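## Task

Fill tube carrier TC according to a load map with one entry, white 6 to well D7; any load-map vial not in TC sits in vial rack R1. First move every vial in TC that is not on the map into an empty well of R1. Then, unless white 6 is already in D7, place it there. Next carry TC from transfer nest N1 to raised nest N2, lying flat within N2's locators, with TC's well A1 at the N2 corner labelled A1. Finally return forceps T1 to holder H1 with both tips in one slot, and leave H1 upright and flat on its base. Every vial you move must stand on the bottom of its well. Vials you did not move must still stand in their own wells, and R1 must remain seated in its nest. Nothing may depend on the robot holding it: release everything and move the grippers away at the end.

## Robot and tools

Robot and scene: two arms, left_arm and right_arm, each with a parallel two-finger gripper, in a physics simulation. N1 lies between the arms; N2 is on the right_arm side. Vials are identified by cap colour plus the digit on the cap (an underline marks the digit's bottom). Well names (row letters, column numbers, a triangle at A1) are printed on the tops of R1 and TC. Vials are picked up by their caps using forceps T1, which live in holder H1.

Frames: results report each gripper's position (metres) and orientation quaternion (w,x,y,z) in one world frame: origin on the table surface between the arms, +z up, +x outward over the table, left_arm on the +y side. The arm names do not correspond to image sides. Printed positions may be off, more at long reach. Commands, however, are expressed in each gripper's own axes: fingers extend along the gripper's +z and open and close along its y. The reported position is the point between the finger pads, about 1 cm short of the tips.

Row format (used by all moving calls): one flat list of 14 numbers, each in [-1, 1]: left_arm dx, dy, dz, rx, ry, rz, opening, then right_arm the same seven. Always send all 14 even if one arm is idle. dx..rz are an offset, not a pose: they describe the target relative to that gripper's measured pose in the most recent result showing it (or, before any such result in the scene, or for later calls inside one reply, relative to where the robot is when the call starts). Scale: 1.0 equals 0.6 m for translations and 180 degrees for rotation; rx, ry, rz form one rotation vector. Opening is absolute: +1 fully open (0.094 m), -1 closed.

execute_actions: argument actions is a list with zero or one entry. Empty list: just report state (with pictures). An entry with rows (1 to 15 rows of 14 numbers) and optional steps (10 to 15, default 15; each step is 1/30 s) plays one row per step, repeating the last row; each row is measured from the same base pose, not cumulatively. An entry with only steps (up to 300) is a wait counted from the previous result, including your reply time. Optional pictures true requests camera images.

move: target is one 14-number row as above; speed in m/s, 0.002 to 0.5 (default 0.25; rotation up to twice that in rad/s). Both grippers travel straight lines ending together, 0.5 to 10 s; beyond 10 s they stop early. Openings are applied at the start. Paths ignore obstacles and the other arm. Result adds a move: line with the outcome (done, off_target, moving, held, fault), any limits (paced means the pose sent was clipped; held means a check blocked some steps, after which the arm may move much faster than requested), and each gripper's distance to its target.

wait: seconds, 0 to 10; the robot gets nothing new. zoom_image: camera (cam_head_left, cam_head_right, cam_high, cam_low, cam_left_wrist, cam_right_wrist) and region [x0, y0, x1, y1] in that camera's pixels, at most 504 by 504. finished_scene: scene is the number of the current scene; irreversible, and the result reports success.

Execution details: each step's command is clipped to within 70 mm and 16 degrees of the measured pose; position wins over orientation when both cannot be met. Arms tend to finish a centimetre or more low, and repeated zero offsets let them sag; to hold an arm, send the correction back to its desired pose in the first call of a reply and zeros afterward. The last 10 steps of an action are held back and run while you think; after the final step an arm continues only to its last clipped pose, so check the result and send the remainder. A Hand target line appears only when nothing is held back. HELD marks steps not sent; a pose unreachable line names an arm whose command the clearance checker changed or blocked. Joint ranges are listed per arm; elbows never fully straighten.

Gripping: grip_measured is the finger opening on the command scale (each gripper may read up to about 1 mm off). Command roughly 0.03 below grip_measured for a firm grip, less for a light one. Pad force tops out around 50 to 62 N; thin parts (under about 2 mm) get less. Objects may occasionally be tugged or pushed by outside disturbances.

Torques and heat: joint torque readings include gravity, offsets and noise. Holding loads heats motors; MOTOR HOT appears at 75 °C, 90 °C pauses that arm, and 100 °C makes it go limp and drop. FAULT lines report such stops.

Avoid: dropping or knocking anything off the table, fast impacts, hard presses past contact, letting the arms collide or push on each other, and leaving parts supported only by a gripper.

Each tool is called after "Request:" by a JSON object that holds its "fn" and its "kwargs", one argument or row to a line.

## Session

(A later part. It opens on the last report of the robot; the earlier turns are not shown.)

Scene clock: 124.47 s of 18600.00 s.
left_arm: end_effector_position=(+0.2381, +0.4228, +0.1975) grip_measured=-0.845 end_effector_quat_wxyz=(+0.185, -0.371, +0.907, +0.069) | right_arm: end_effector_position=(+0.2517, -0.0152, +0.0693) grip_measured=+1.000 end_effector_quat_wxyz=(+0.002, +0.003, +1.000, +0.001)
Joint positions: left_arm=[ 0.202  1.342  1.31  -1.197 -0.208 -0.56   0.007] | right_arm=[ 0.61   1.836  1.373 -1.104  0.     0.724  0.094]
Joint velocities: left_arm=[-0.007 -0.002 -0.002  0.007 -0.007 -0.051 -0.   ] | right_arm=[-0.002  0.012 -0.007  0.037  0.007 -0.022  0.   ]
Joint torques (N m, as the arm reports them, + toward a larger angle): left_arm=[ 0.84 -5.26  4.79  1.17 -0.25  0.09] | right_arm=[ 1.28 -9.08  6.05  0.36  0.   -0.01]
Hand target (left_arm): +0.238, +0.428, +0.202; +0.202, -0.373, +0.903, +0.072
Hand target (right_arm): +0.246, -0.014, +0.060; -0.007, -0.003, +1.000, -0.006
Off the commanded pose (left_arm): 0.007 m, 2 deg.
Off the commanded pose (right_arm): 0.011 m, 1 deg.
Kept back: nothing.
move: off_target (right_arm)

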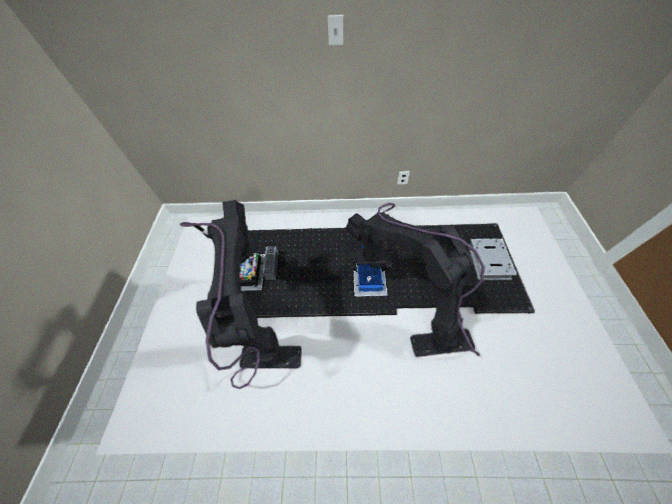

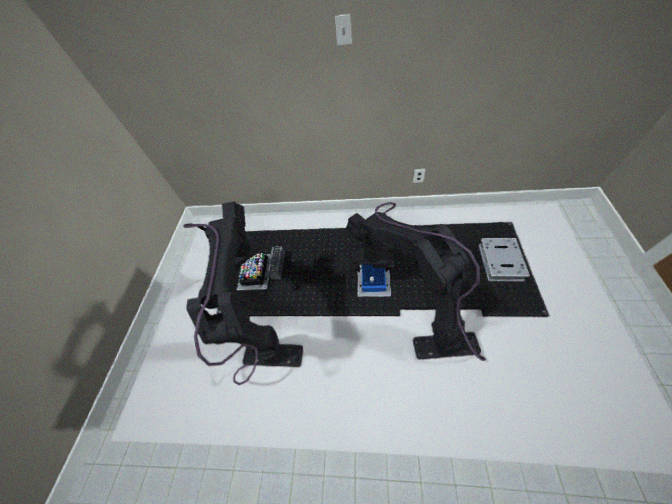

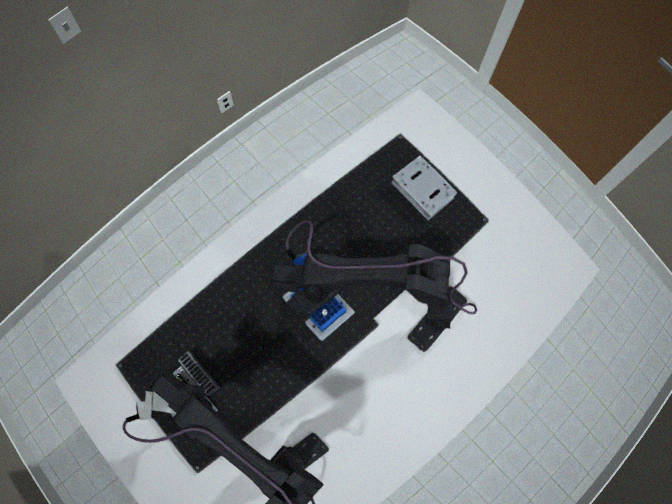

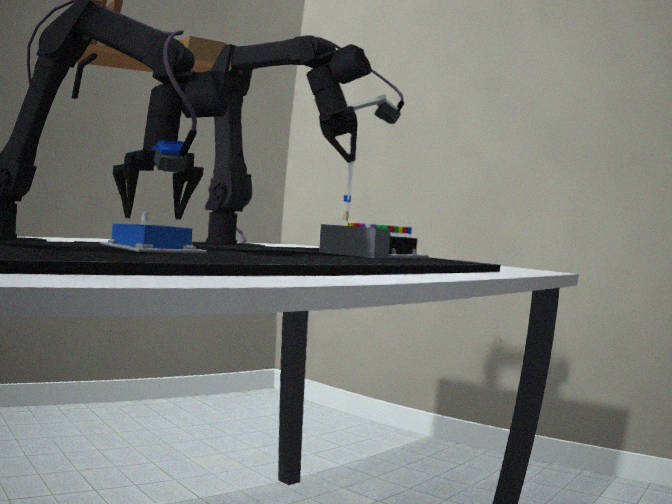

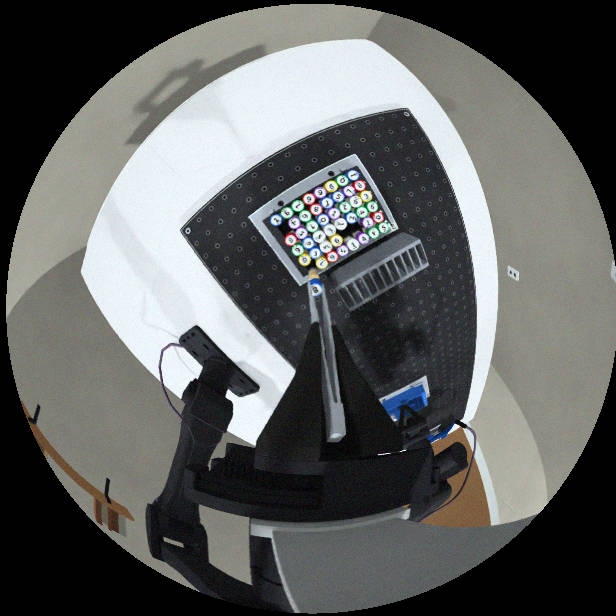

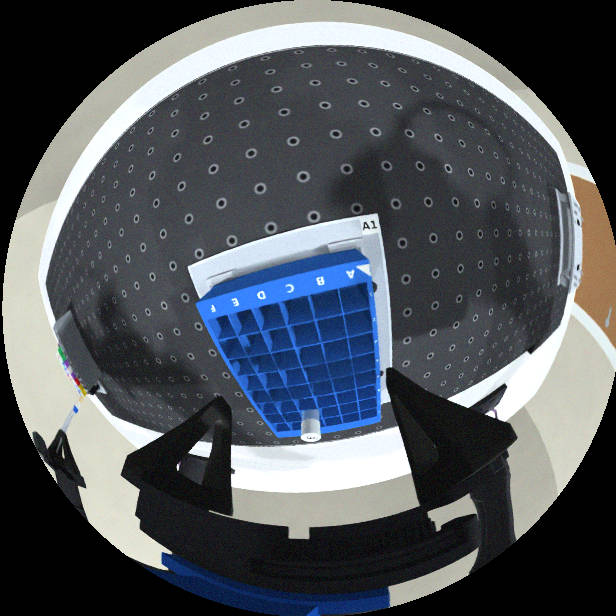

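Request:
{"fn": "execute_actions", "kwargs": {
  "actions": []
}}

Scene clock: 125.67 s of 18600.00 s.
left_arm: end_effector_position=(+0.2384, +0.4228, +0.1976) grip_measured=-0.845 end_effector_quat_wxyz=(+0.186, -0.371, +0.907, +0.068) | right_arm: end_effector_position=(+0.2522, -0.0148, +0.0693) grip_measured=+1.000 end_effector_quat_wxyz=(+0.003, +0.003, +1.000, +0.002)
Joint positions: left_arm=[ 0.202  1.342  1.31  -1.196 -0.208 -0.56   0.007] | right_arm=[ 0.61   1.836  1.373 -1.102  0.     0.724  0.094]
Joint velocities: left_arm=[-0.017 -0.032 -0.027 -0.007 -0.066 -0.081  0.   ] | right_arm=[-0.007  0.007  0.002 -0.11   0.007 -0.051  0.   ]
Joint torques (N m, as the arm reports them, + toward a larger angle): left_arm=[ 0.82 -5.33  4.81  1.17 -0.24  0.1 ] | right_arm=[ 1.28 -8.99  6.01  0.38  0.   -0.02]
Hand target (left_arm): +0.238, +0.428, +0.202; +0.202, -0.373, +0.903, +0.072
Hand target (right_arm): +0.246, -0.014, +0.060; -0.007, -0.003, +1.000, -0.006
Off the commanded pose (left_arm): 0.007 m, 2 deg.
Off the commanded pose (right_arm): 0.011 m, 2 deg.
Kept back: nothing.
Steps of this call (steps 1 to 36: nothing new was sent). Readings (end_effector_position):
1: left_arm (+0.2382, +0.4228, +0.1975) | right_arm (+0.2519, -0.0150, +0.0693)
2: left_arm (+0.2382, +0.4228, +0.1975) | right_arm (+0.2519, -0.0150, +0.0693)
4: left_arm (+0.2383, +0.4228, +0.1976) | right_arm (+0.2520, -0.0149, +0.0693)
8: left_arm (+0.2384, +0.4228, +0.1976) | right_arm (+0.2521, -0.0149, +0.0693)
36: the state above

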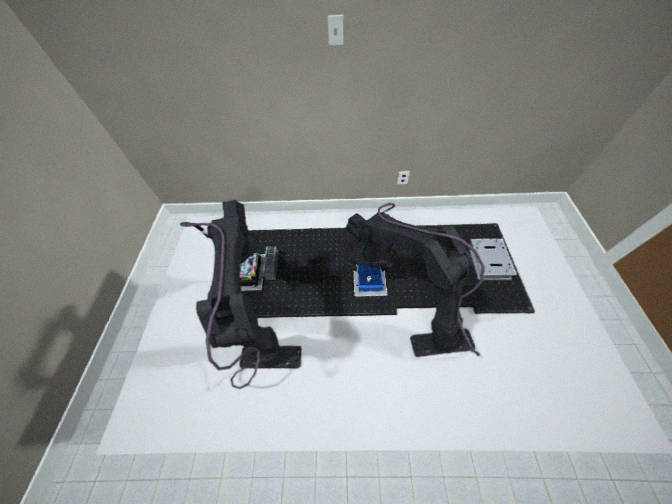

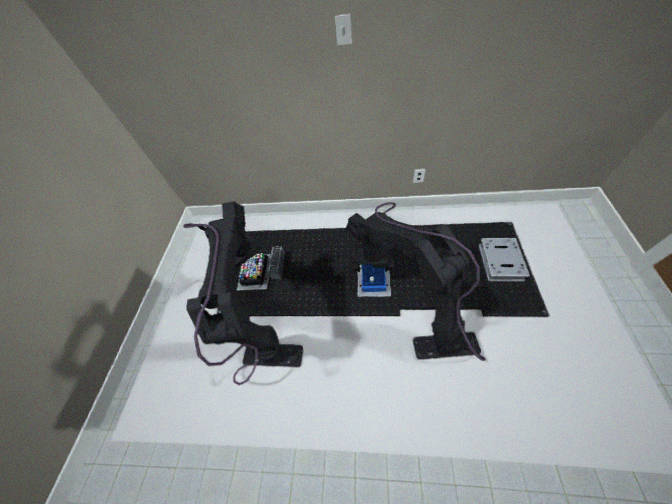

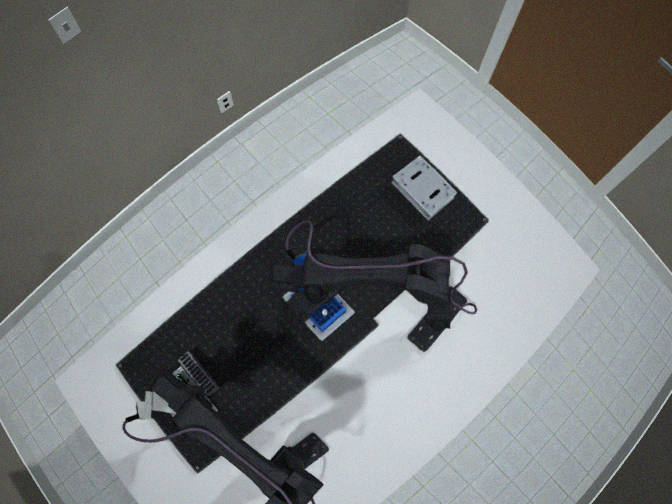

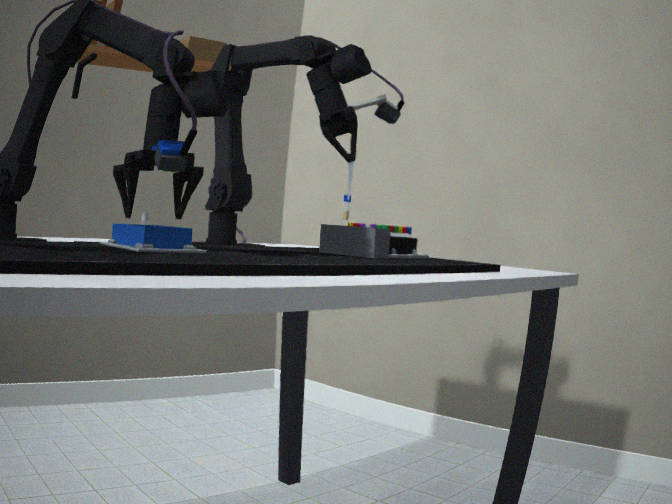

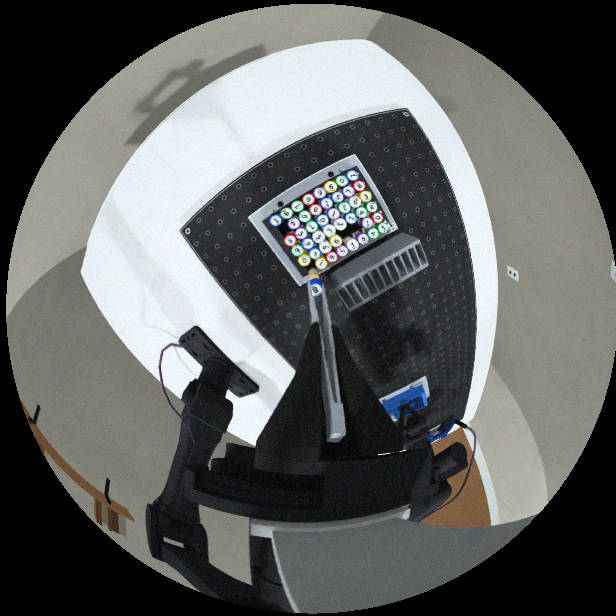

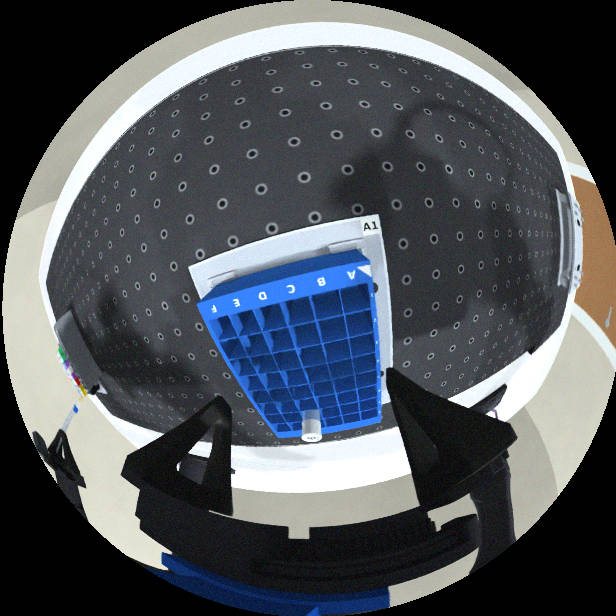

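Request:
{"fn": "execute_actions", "kwargs": {
  "actions": [
    {"rows": [[-0.0095,0.008,-0.0038,0.0011,-0.0106,-0.0023,-0.855,0.0103,0.0013,0.0155,0.0051,0.0064,-0.0038,1],[-0.0101,0.0095,-0.0037,0.0011,-0.0106,-0.0023,-0.855,0.0103,0.0013,0.0155,0.0051,0.0064,-0.0038,1],[-0.0107,0.011,-0.0035,0.0011,-0.0106,-0.0023,-0.855,0.0103,0.0013,0.0155,0.0051,0.0064,-0.0038,1],[-0.01125,0.0125,-0.0034,0.0011,-0.0106,-0.0023,-0.855,0.0103,0.0013,0.0155,0.0051,0.0064,-0.0038,1]], "steps": 10}
  ]
}}

Request:
{"fn": "wait", "kwargs": {
  "seconds": 0.2
}}

Request:
{"fn": "zoom_image", "kwargs": {
  "camera": "cam_left_wrist",
  "region": [285, 240, 345, 300]
}}

Request:
{"fn": "zoom_image", "kwargs": {
  "camera": "cam_right_wrist",
  "region": [190, 280, 420, 460]
}}

Scene clock: 127.67 s of 18600.00 s.
left_arm: end_effector_position=(+0.2384, +0.4228, +0.1976) grip_measured=-0.845 end_effector_quat_wxyz=(+0.186, -0.371, +0.907, +0.068) | right_arm: end_effector_position=(+0.2522, -0.0148, +0.0693) grip_measured=+1.000 end_effector_quat_wxyz=(+0.003, +0.003, +1.000, +0.002)
Joint positions: left_arm=[ 0.202  1.342  1.31  -1.196 -0.208 -0.56   0.007] | right_arm=[ 0.61   1.836  1.373 -1.102  0.     0.724  0.094]
Joint velocities: left_arm=[ 0.007 -0.007  0.002 -0.037 -0.095 -0.066  0.001] | right_arm=[ 0.002 -0.017 -0.002 -0.051 -0.007  0.051  0.   ]
Joint torques (N m, as the arm reports them, + toward a larger angle): left_arm=[ 0.82 -5.28  4.76  1.19 -0.26  0.08] | right_arm=[ 1.3  -9.    5.98  0.37 -0.02 -0.03]
Kept back: the last 10 steps of this action.
Steps of this call (steps 1 to 60: nothing new was sent). Readings (end_effector_position):
1: left_arm (+0.2384, +0.4228, +0.1976) | right_arm (+0.2522, -0.0148, +0.0693)
2: left_arm (+0.2384, +0.4228, +0.1976) | right_arm (+0.2522, -0.0148, +0.0693)
4: left_arm (+0.2384, +0.4228, +0.1976) | right_arm (+0.2522, -0.0148, +0.0693)
8: left_arm (+0.2384, +0.4228, +0.1976) | right_arm (+0.2522, -0.0148, +0.0693)
60: the state above

Scene clock: 128.20 s of 18600.00 s.
left_arm: end_effector_position=(+0.2370, +0.4291, +0.1978) grip_measured=-0.845 end_effector_quat_wxyz=(+0.186, -0.373, +0.906, +0.072) | right_arm: end_effector_position=(+0.2522, -0.0148, +0.0693) grip_measured=+1.000 end_effector_quat_wxyz=(+0.003, +0.003, +1.000, +0.002)
Joint positions: left_arm=[ 0.224  1.342  1.31  -1.193 -0.208 -0.542  0.007] | right_arm=[ 0.61   1.836  1.373 -1.102  0.     0.724  0.094]
Joint velocities: left_arm=[-0.017 -0.017  0.002  0.037  0.007 -0.11   0.   ] | right_arm=[ 0.002  0.002 -0.002  0.022  0.022  0.051  0.   ]
Joint torques (N m, as the arm reports them, + toward a larger angle): left_arm=[ 0.68 -5.51  4.56  1.19 -0.18  0.09] | right_arm=[ 1.25 -8.95  6.01  0.36  0.   -0.02]
Hand target (left_arm): +0.237, +0.432, +0.202; +0.202, -0.373, +0.903, +0.073
Hand target (right_arm): +0.246, -0.014, +0.060; -0.007, -0.003, +1.000, -0.006
Off the commanded pose (left_arm): 0.005 m, 2 deg.
Off the commanded pose (right_arm): 0.011 m, 2 deg.
Kept back: nothing.
Steps of this call (steps 1 to 10: the last 10 steps of your previous action; steps 11 to 16: nothing new was sent). Readings (end_effector_position):
1: left_arm (+0.2384, +0.4232, +0.1976) | right_arm (+0.2522, -0.0148, +0.0693)
2: left_arm (+0.2381, +0.4240, +0.1976) | right_arm (+0.2522, -0.0148, +0.0693)
4: left_arm (+0.2375, +0.4265, +0.1977) | right_arm (+0.2522, -0.0148, +0.0693)
8: left_arm (+0.2368, +0.4290, +0.1977) | right_arm (+0.2522, -0.0148, +0.0693)
16: the state above

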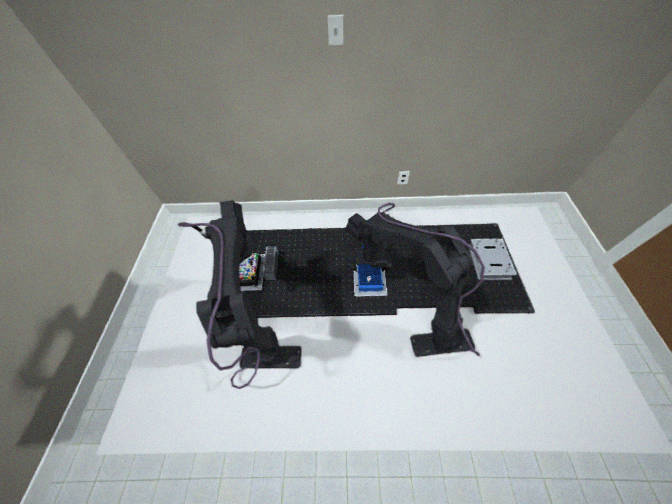

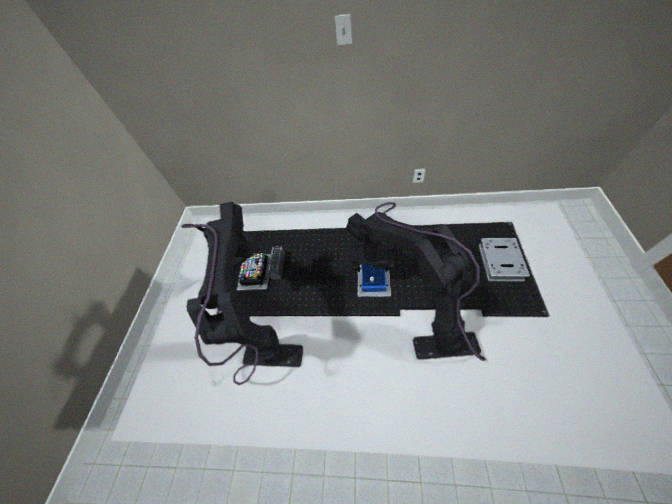

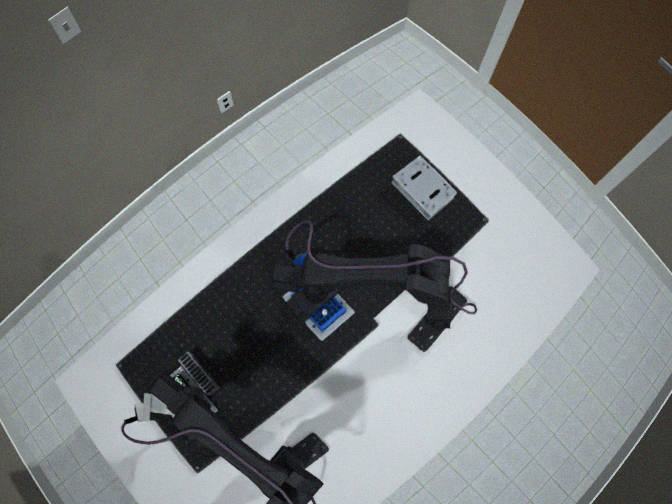

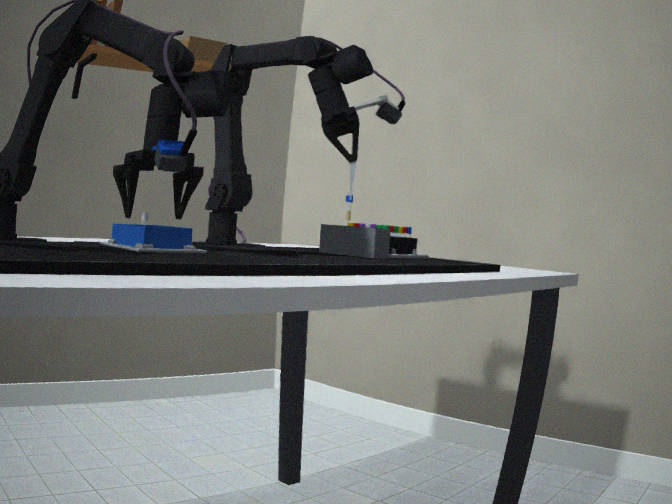

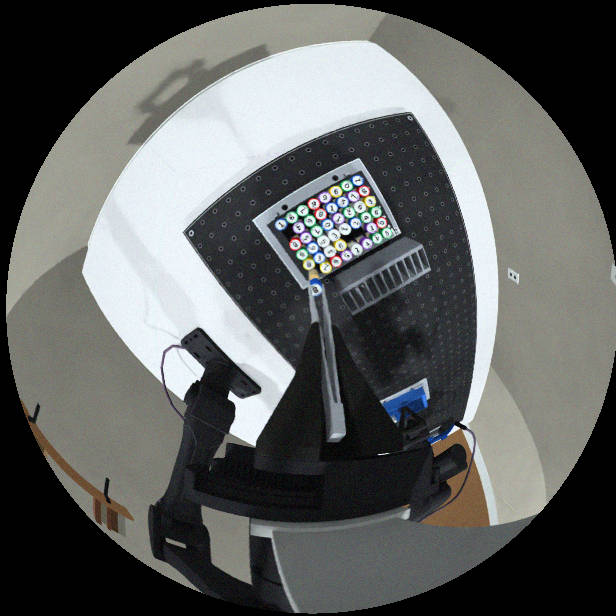

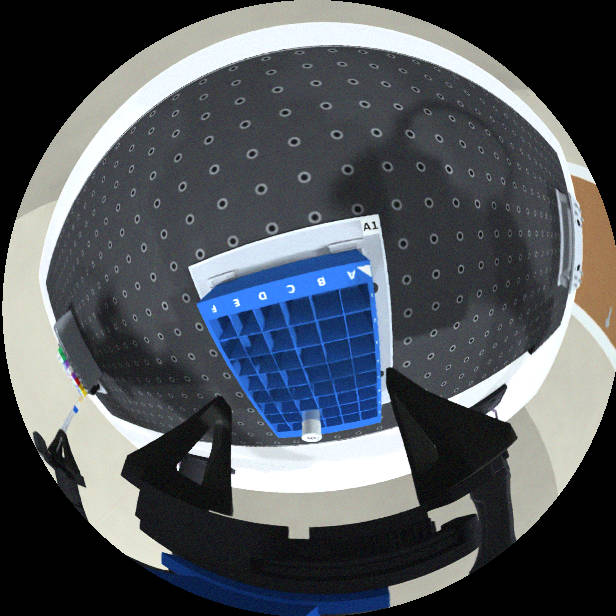

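Region (285, 240, 345, 300) of cam_left_wrist's 616x616 image, scaled by 8.400, with more detail than that image has.

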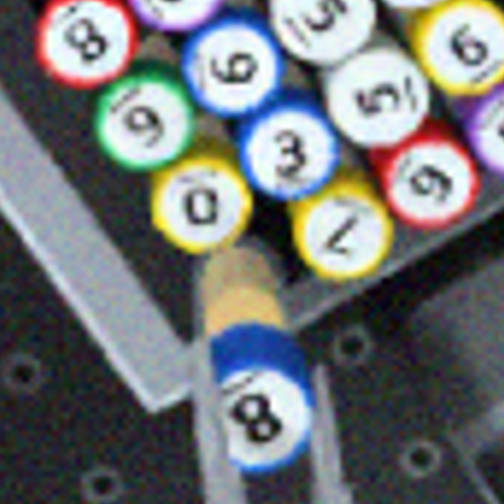

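Region (190, 280, 420, 460) of cam_right_wrist's 616x616 image, scaled by 2.191, with more detail than that image has; it fills the top 394 rows of this view, and the rest is white.

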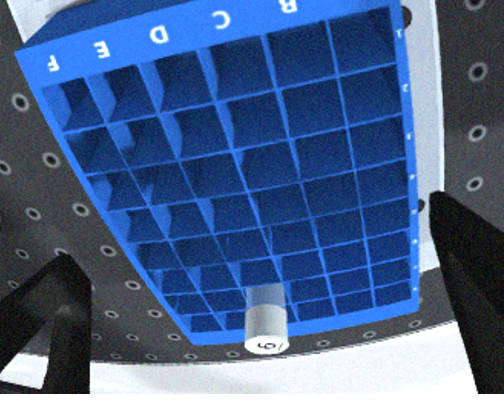

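Request:
{"fn": "execute_actions", "kwargs": {
  "actions": [
    {"rows": [[-0.0051,0.0018,-0.0054,0.0031,-0.0098,-0.0013,-0.855,0.0109,0.0008,0.0176,0.0051,0.0064,-0.0038,1],[-0.0044,0.0003,-0.0057,0.0031,-0.0098,-0.0013,-0.855,0.0115,0.0003,0.0197,0.0051,0.0064,-0.0038,1],[-0.0036,-0.0013,-0.006,0.0031,-0.0098,-0.0013,-0.855,0.0122,-0.0002,0.0218,0.0051,0.0064,-0.0038,1],[-0.0029,-0.0028,-0.0063,0.0031,-0.0098,-0.0013,-0.855,0.0128,-0.0007,0.0239,0.0051,0.0064,-0.0038,1],[-0.0021,-0.0044,-0.0066,0.0031,-0.0098,-0.0013,-0.855,0.0134,-0.0013,0.026,0.0051,0.0064,-0.0038,1],[-0.0014,-0.0059,-0.0069,0.0031,-0.0098,-0.0013,-0.855,0.014,-0.0018,0.028,0.0051,0.0064,-0.0038,1],[-0.0006,-0.0075,-0.0072,0.0031,-0.0098,-0.0013,-0.855,0.0147,-0.0023,0.0301,0.0051,0.0064,-0.0038,1],[0.0001,-0.009,-0.0075,0.0031,-0.0098,-0.0013,-0.855,0.0153,-0.0028,0.0322,0.0051,0.0064,-0.0038,1]], "steps": 12}
  ]
}}

Request:
{"fn": "wait", "kwargs": {
  "seconds": 0.2
}}

Request:
{"fn": "zoom_image", "kwargs": {
  "camera": "cam_left_wrist",
  "region": [285, 240, 345, 300]
}}

Request:
{"fn": "zoom_image", "kwargs": {
  "camera": "cam_right_wrist",
  "region": [190, 280, 420, 460]
}}

Scene clock: 132.70 s of 18600.00 s.
left_arm: end_effector_position=(+0.2371, +0.4291, +0.1978) grip_measured=-0.845 end_effector_quat_wxyz=(+0.186, -0.373, +0.906, +0.072) | right_arm: end_effector_position=(+0.2524, -0.0146, +0.0690) grip_measured=+1.000 end_effector_quat_wxyz=(+0.003, +0.003, +1.000, +0.002)
Joint positions: left_arm=[ 0.224  1.342  1.31  -1.193 -0.208 -0.542  0.007] | right_arm=[ 0.61   1.836  1.372 -1.099  0.     0.724  0.094]
Joint velocities: left_arm=[ 0.007  0.037 -0.007 -0.037 -0.037  0.007 -0.001] | right_arm=[ 0.002 -0.007 -0.051  0.081 -0.037 -0.007  0.   ]
Joint torques (N m, as the arm reports them, + toward a larger angle): left_arm=[-0.14 -5.45  4.79  1.17 -0.25 -0.02] | right_arm=[ 1.26 -9.14  5.54  0.31 -0.01 -0.02]
Steps of this call (steps 1 to 90: nothing new was sent; then 1.43 s passed at rest; steps 91 to 92: the first 2 steps of this action). Readings (end_effector_position):
91: left_arm (+0.2371, +0.4291, +0.1978) | right_arm (+0.2522, -0.0147, +0.0693)
92: the state above

Scene clock: 133.23 s of 18600.00 s.
left_arm: end_effector_position=(+0.2391, +0.4228, +0.1978) grip_measured=-0.845 end_effector_quat_wxyz=(+0.188, -0.371, +0.907, +0.068) | right_arm: end_effector_position=(+0.2487, -0.0178, +0.0580) grip_measured=+1.000 end_effector_quat_wxyz=(-0.000, +0.003, +1.000, -0.000)
Joint positions: left_arm=[ 0.202  1.342  1.31  -1.193 -0.208 -0.56   0.007] | right_arm=[ 0.61   1.836  1.327 -1.062  0.     0.724  0.094]
Joint velocities: left_arm=[-0.012 -0.002  0.007 -0.051 -0.007 -0.022  0.   ] | right_arm=[-0.002  0.002  0.002  0.051  0.007 -0.007  0.   ]
Joint torques (N m, as the arm reports them, + toward a larger angle): left_arm=[-0.54 -5.12  5.03  1.12 -0.36 -0.08] | right_arm=[ 1.29 -9.21  6.06  0.36  0.   -0.02]
Hand target (left_arm): +0.240, +0.424, +0.202; +0.202, -0.373, +0.903, +0.073
Hand target (right_arm): +0.243, -0.016, +0.050; -0.007, -0.003, +1.000, -0.006
Off the commanded pose (left_arm): 0.004 m, 2 deg.
Off the commanded pose (right_arm): 0.010 m, 1 deg.
Kept back: nothing.
Steps of this call (steps 1 to 10: the last 10 steps of your previous action; steps 11 to 16: nothing new was sent). Readings (end_effector_position):
1: left_arm (+0.2371, +0.4291, +0.1978) | right_arm (+0.2523, -0.0146, +0.0683)
2: left_arm (+0.2371, +0.4290, +0.1978) | right_arm (+0.2520, -0.0149, +0.0672)
4: left_arm (+0.2375, +0.4277, +0.1978) | right_arm (+0.2505, -0.0162, +0.0641)
8: left_arm (+0.2390, +0.4234, +0.1978) | right_arm (+0.2474, -0.0190, +0.0587)
16: the state above

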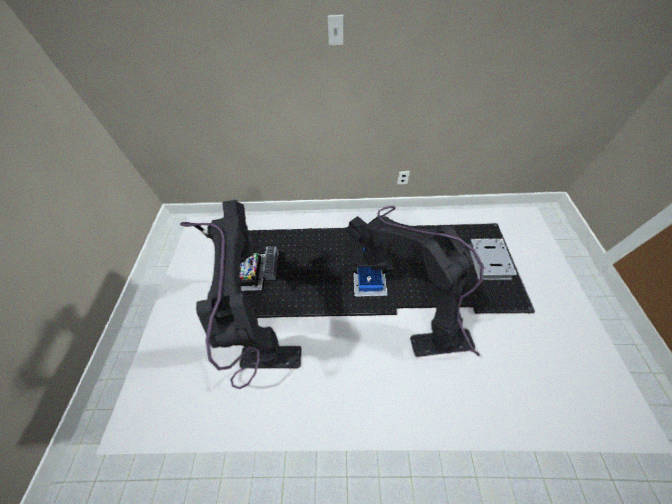

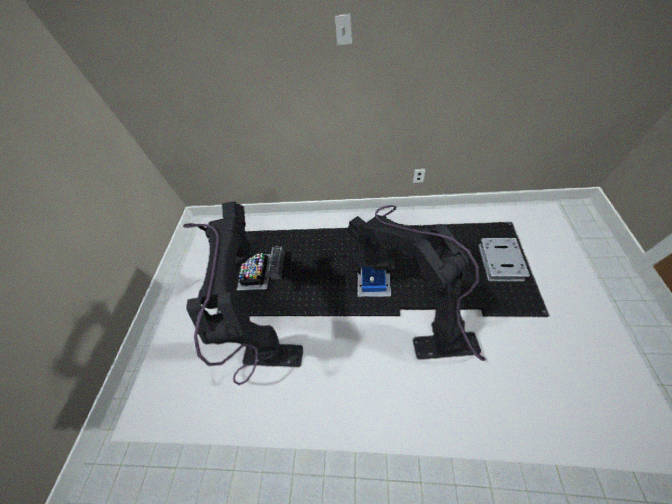

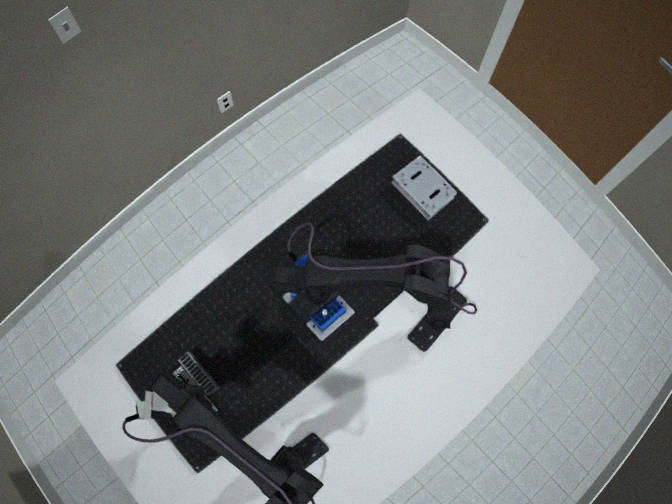

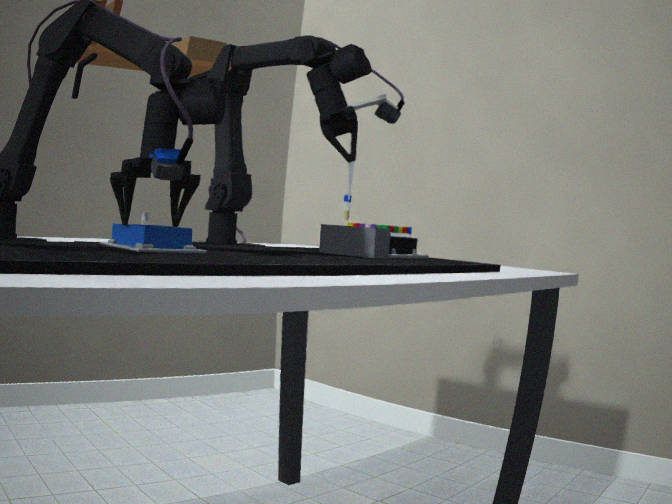

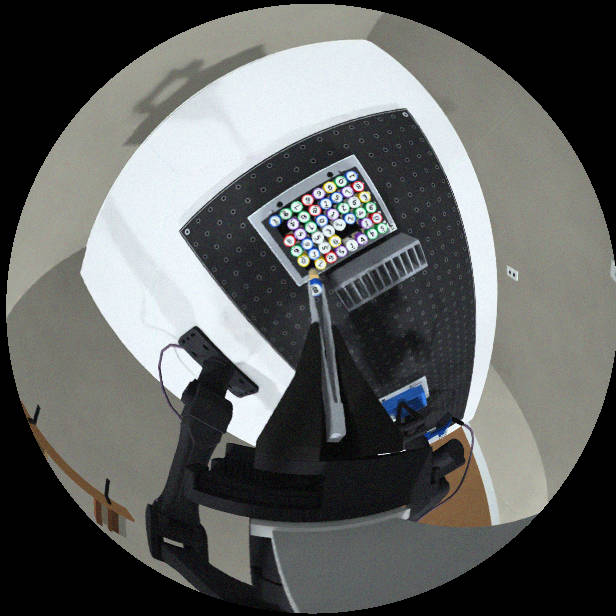

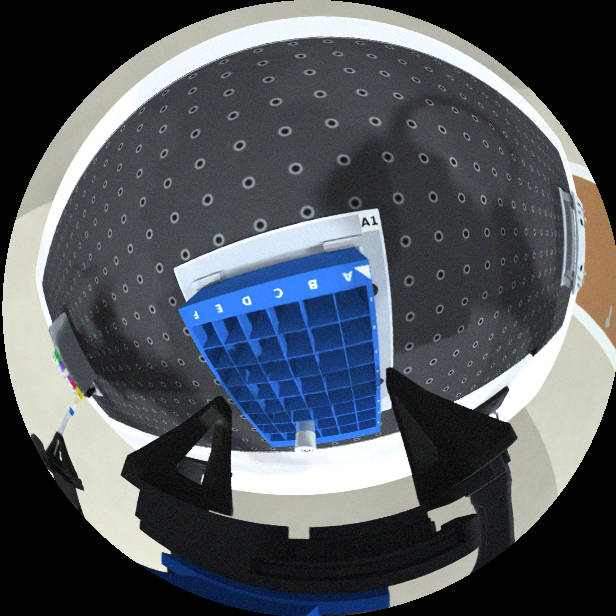

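Region (285, 240, 345, 300) of cam_left_wrist's 616x616 image, scaled by 8.400, with more detail than that image has.

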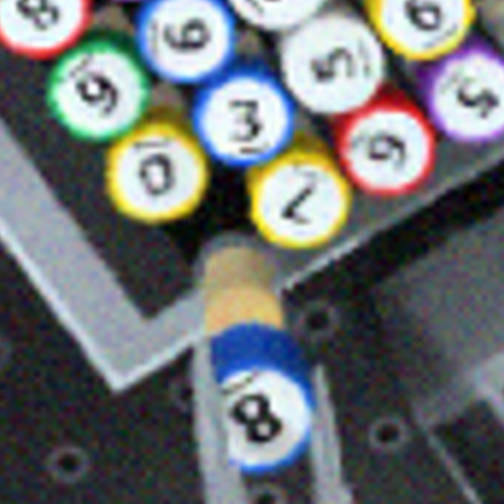

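Region (190, 280, 420, 460) of cam_right_wrist's 616x616 image, scaled by 2.191, with more detail than that image has; it fills the top 394 rows of this view, and the rest is white.

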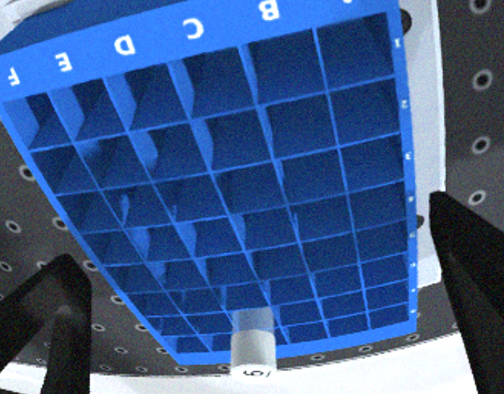

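Request:
{"fn": "execute_actions", "kwargs": {
  "actions": [
    {"rows": [[-0.0052,0.0024,-0.0054,0,-0.0097,-0.0021,-0.855,0.0095,0.0022,0.016,0.0038,0.0045,-0.0038,1],[-0.0059,0.0038,-0.0052,0,-0.0097,-0.0021,-0.855,0.0095,0.0022,0.0186,0.0038,0.0045,-0.0038,1],[-0.0066,0.0053,-0.0049,0,-0.0097,-0.0021,-0.855,0.0095,0.0022,0.0212,0.0038,0.0045,-0.0038,1],[-0.0073,0.0067,-0.0046,0,-0.0097,-0.0021,-0.855,0.0095,0.0022,0.0238,0.0038,0.0045,-0.0038,1],[-0.0078,0.0077,-0.0044,0,-0.0097,-0.0021,-0.855,0.0095,0.0022,0.0264,0.0038,0.0045,-0.0038,1],[-0.0082,0.0085,-0.0043,0,-0.0097,-0.0021,-0.855,0.0095,0.0022,0.029,0.0038,0.0045,-0.0038,1],[-0.0086,0.0093,-0.0041,0,-0.0097,-0.0021,-0.855,0.0095,0.0022,0.0317,0.0038,0.0045,-0.0038,1],[-0.009,0.0101,-0.004,0,-0.0097,-0.0021,-0.855,0.0095,0.0022,0.0343,0.0038,0.0045,-0.0038,1],[-0.0093,0.0107,-0.0039,0,-0.0097,-0.0021,-0.855,0.0095,0.0022,0.0369,0.0038,0.0045,-0.0038,1],[-0.0095,0.0112,-0.0038,0,-0.0097,-0.0021,-0.855,0.0095,0.0022,0.0395,0.0038,0.0045,-0.0038,1],[-0.0095,0.0112,-0.0038,0,-0.0097,-0.0021,-0.855,0.0095,0.0022,0.0421,0.0038,0.0045,-0.0038,1],[-0.0095,0.0112,-0.0038,0,-0.0097,-0.0021,-0.855,0.0095,0.0022,0.0448,0.0038,0.0045,-0.0038,1],[-0.0095,0.0112,-0.0038,0,-0.0097,-0.0021,-0.855,0.0095,0.0022,0.0474,0.0038,0.0045,-0.0038,1],[-0.0095,0.0112,-0.0038,0,-0.0097,-0.0021,-0.855,0.0095,0.0022,0.05,0.0038,0.0045,-0.0038,1]], "steps": 15}
  ]
}}

Request:
{"fn": "wait", "kwargs": {
  "seconds": 0.25
}}

Request:
{"fn": "zoom_image", "kwargs": {
  "camera": "cam_left_wrist",
  "region": [285, 240, 345, 300]
}}

Request:
{"fn": "zoom_image", "kwargs": {
  "camera": "cam_low",
  "region": [90, 170, 220, 270]
}}

Scene clock: 136.00 s of 18600.00 s.
left_arm: end_effector_position=(+0.2391, +0.4231, +0.1978) grip_measured=-0.845 end_effector_quat_wxyz=(+0.188, -0.372, +0.907, +0.068) | right_arm: end_effector_position=(+0.2498, -0.0168, +0.0558) grip_measured=+1.000 end_effector_quat_wxyz=(+0.003, +0.003, +1.000, +0.002)
Joint positions: left_arm=[ 0.203  1.342  1.31  -1.193 -0.208 -0.561  0.007] | right_arm=[ 0.61   1.836  1.318 -1.045  0.     0.724  0.094]
Joint velocities: left_arm=[ 0.012 -0.012 -0.022 -0.007 -0.066  0.051  0.001] | right_arm=[-0.017  0.007 -0.154  0.081  0.007  0.022  0.   ]
Joint torques (N m, as the arm reports them, + toward a larger angle): left_arm=[ 0.86 -5.21  4.89  1.14 -0.26  0.08] | right_arm=[ 1.32 -8.57  5.69  0.3  -0.01 -0.01]
Steps of this call (steps 1 to 78: nothing new was sent; steps 79 to 83: the first 5 steps of this action). Readings (end_effector_position):
79: left_arm (+0.2391, +0.4228, +0.1978) | right_arm (+0.2493, -0.0173, +0.0580)
80: left_arm (+0.2391, +0.4228, +0.1978) | right_arm (+0.2496, -0.0170, +0.0580)
82: left_arm (+0.2391, +0.4228, +0.1978) | right_arm (+0.2499, -0.0167, +0.0568)
83: the state above

Scene clock: 136.60 s of 18600.00 s.
left_arm: end_effector_position=(+0.2378, +0.4270, +0.1978) grip_measured=-0.845 end_effector_quat_wxyz=(+0.187, -0.372, +0.906, +0.071) | right_arm: end_effector_position=(+0.2487, -0.0178, +0.0366) grip_measured=+1.000 end_effector_quat_wxyz=(-0.000, +0.003, +1.000, -0.001)
Joint positions: left_arm=[ 0.217  1.342  1.31  -1.193 -0.208 -0.548  0.007] | right_arm=[ 0.61   1.861  1.271 -0.982  0.     0.724  0.094]
Joint velocities: left_arm=[ 0.002 -0.002  0.012  0.007 -0.007 -0.081  0.   ] | right_arm=[ 0.002 -0.007 -0.007 -0.007  0.022 -0.022  0.   ]
Joint torques (N m, as the arm reports them, + toward a larger angle): left_arm=[ 0.67 -5.39  4.79  1.16 -0.23  0.09] | right_arm=[ 1.36 -9.17  5.84  0.37  0.01  0.01]
Hand target (left_arm): +0.237, +0.431, +0.202; +0.201, -0.373, +0.903, +0.074
Hand target (right_arm): +0.243, -0.017, +0.029; -0.007, -0.003, +1.000, -0.007
Off the commanded pose (left_arm): 0.006 m, 2 deg.
Off the commanded pose (right_arm): 0.010 m, 1 deg.
Kept back: nothing.
Steps of this call (steps 1 to 10: the last 10 steps of your previous action; steps 11 to 18: nothing new was sent). Readings (end_effector_position):
1: left_arm (+0.2389, +0.4235, +0.1978) | right_arm (+0.2493, -0.0172, +0.0545)
2: left_arm (+0.2387, +0.4241, +0.1978) | right_arm (+0.2488, -0.0177, +0.0532)
4: left_arm (+0.2383, +0.4255, +0.1978) | right_arm (+0.2480, -0.0184, +0.0506)
8: left_arm (+0.2378, +0.4270, +0.1978) | right_arm (+0.2477, -0.0187, +0.0435)
18: the state above

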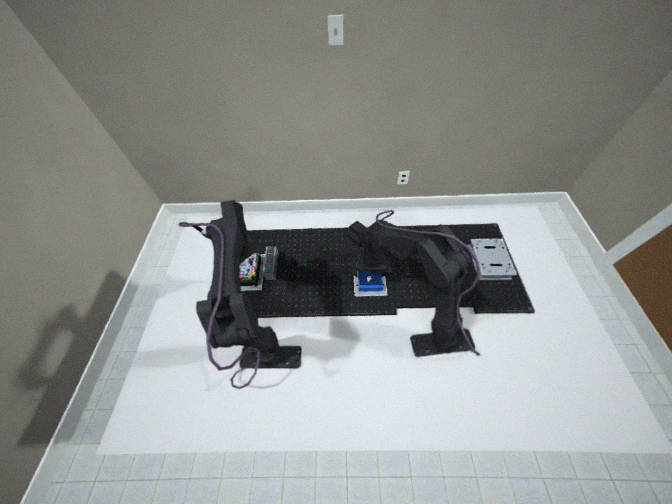

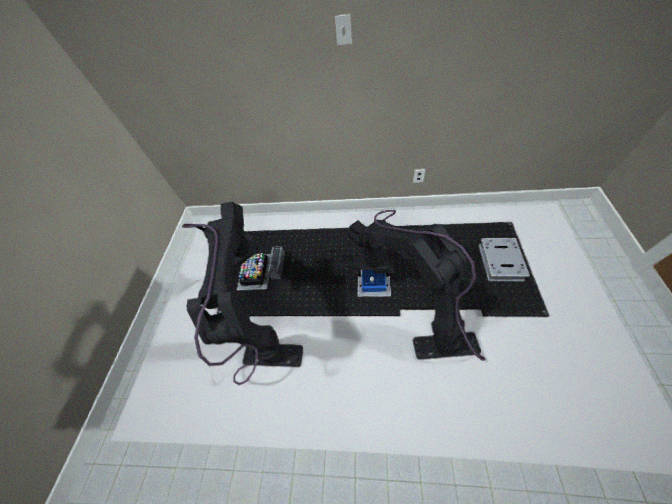

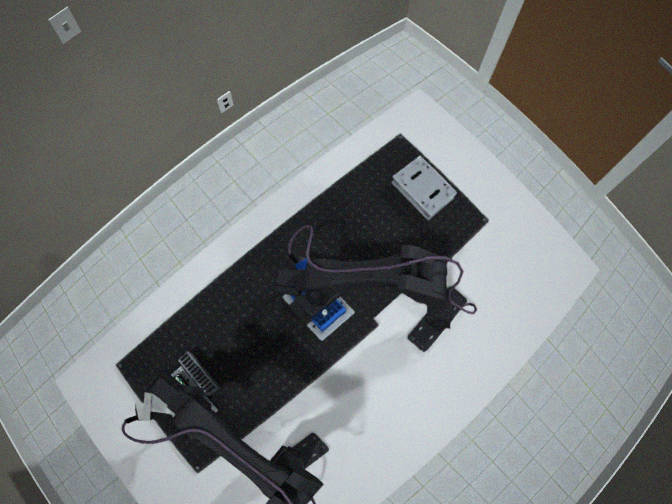

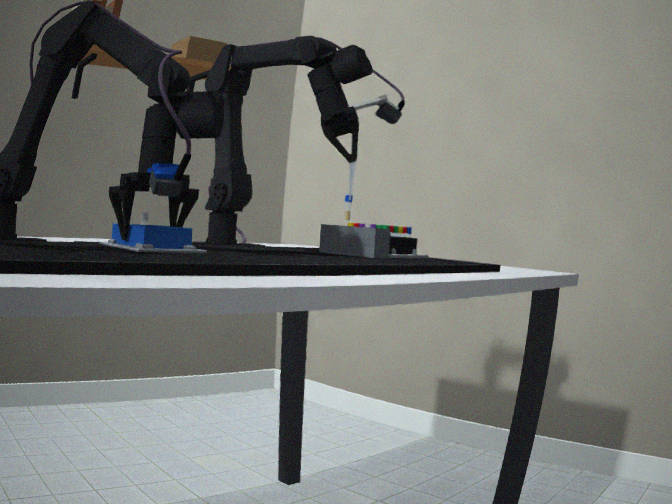

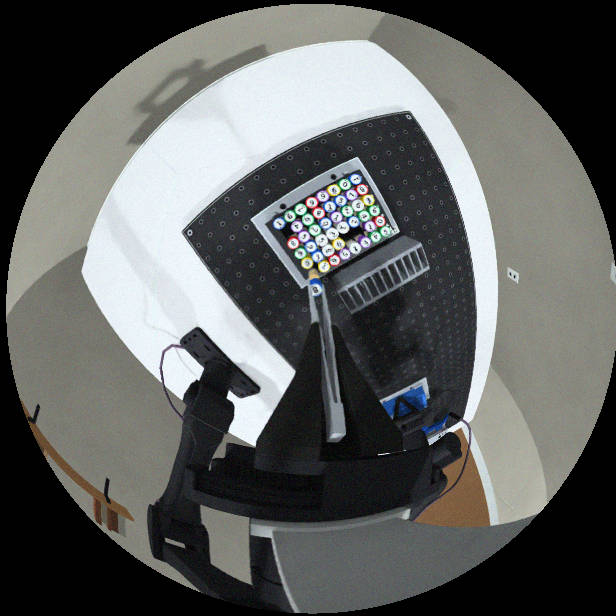

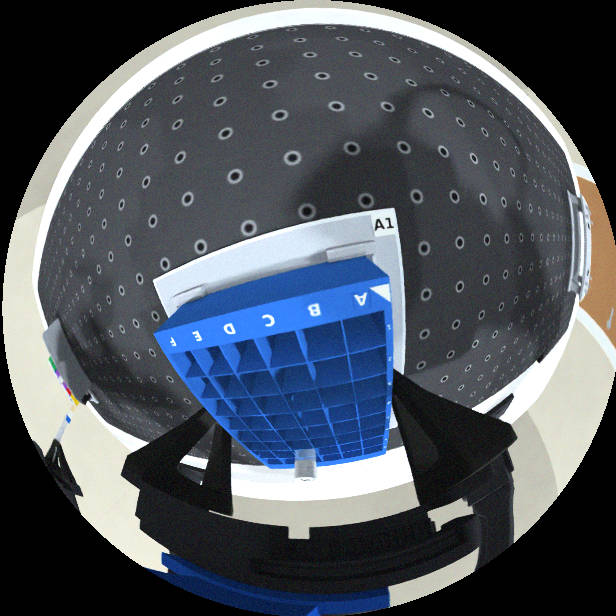

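Region (285, 240, 345, 300) of cam_left_wrist's 616x616 image, scaled by 8.400, with more detail than that image has.

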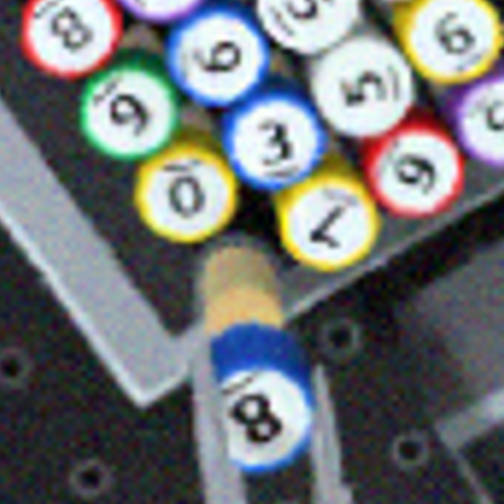

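Region (90, 170, 220, 270) of cam_low's 672x504 image, scaled by 3.877, with more detail than that image has; it fills the top 388 rows of this view, and the rest is white.

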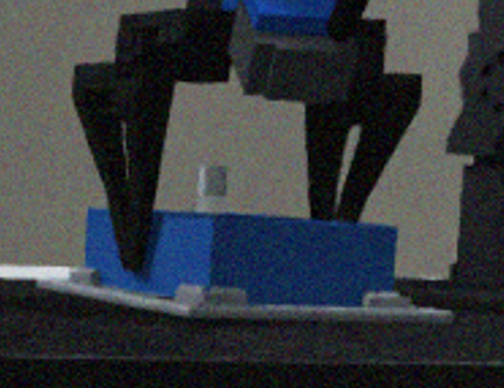

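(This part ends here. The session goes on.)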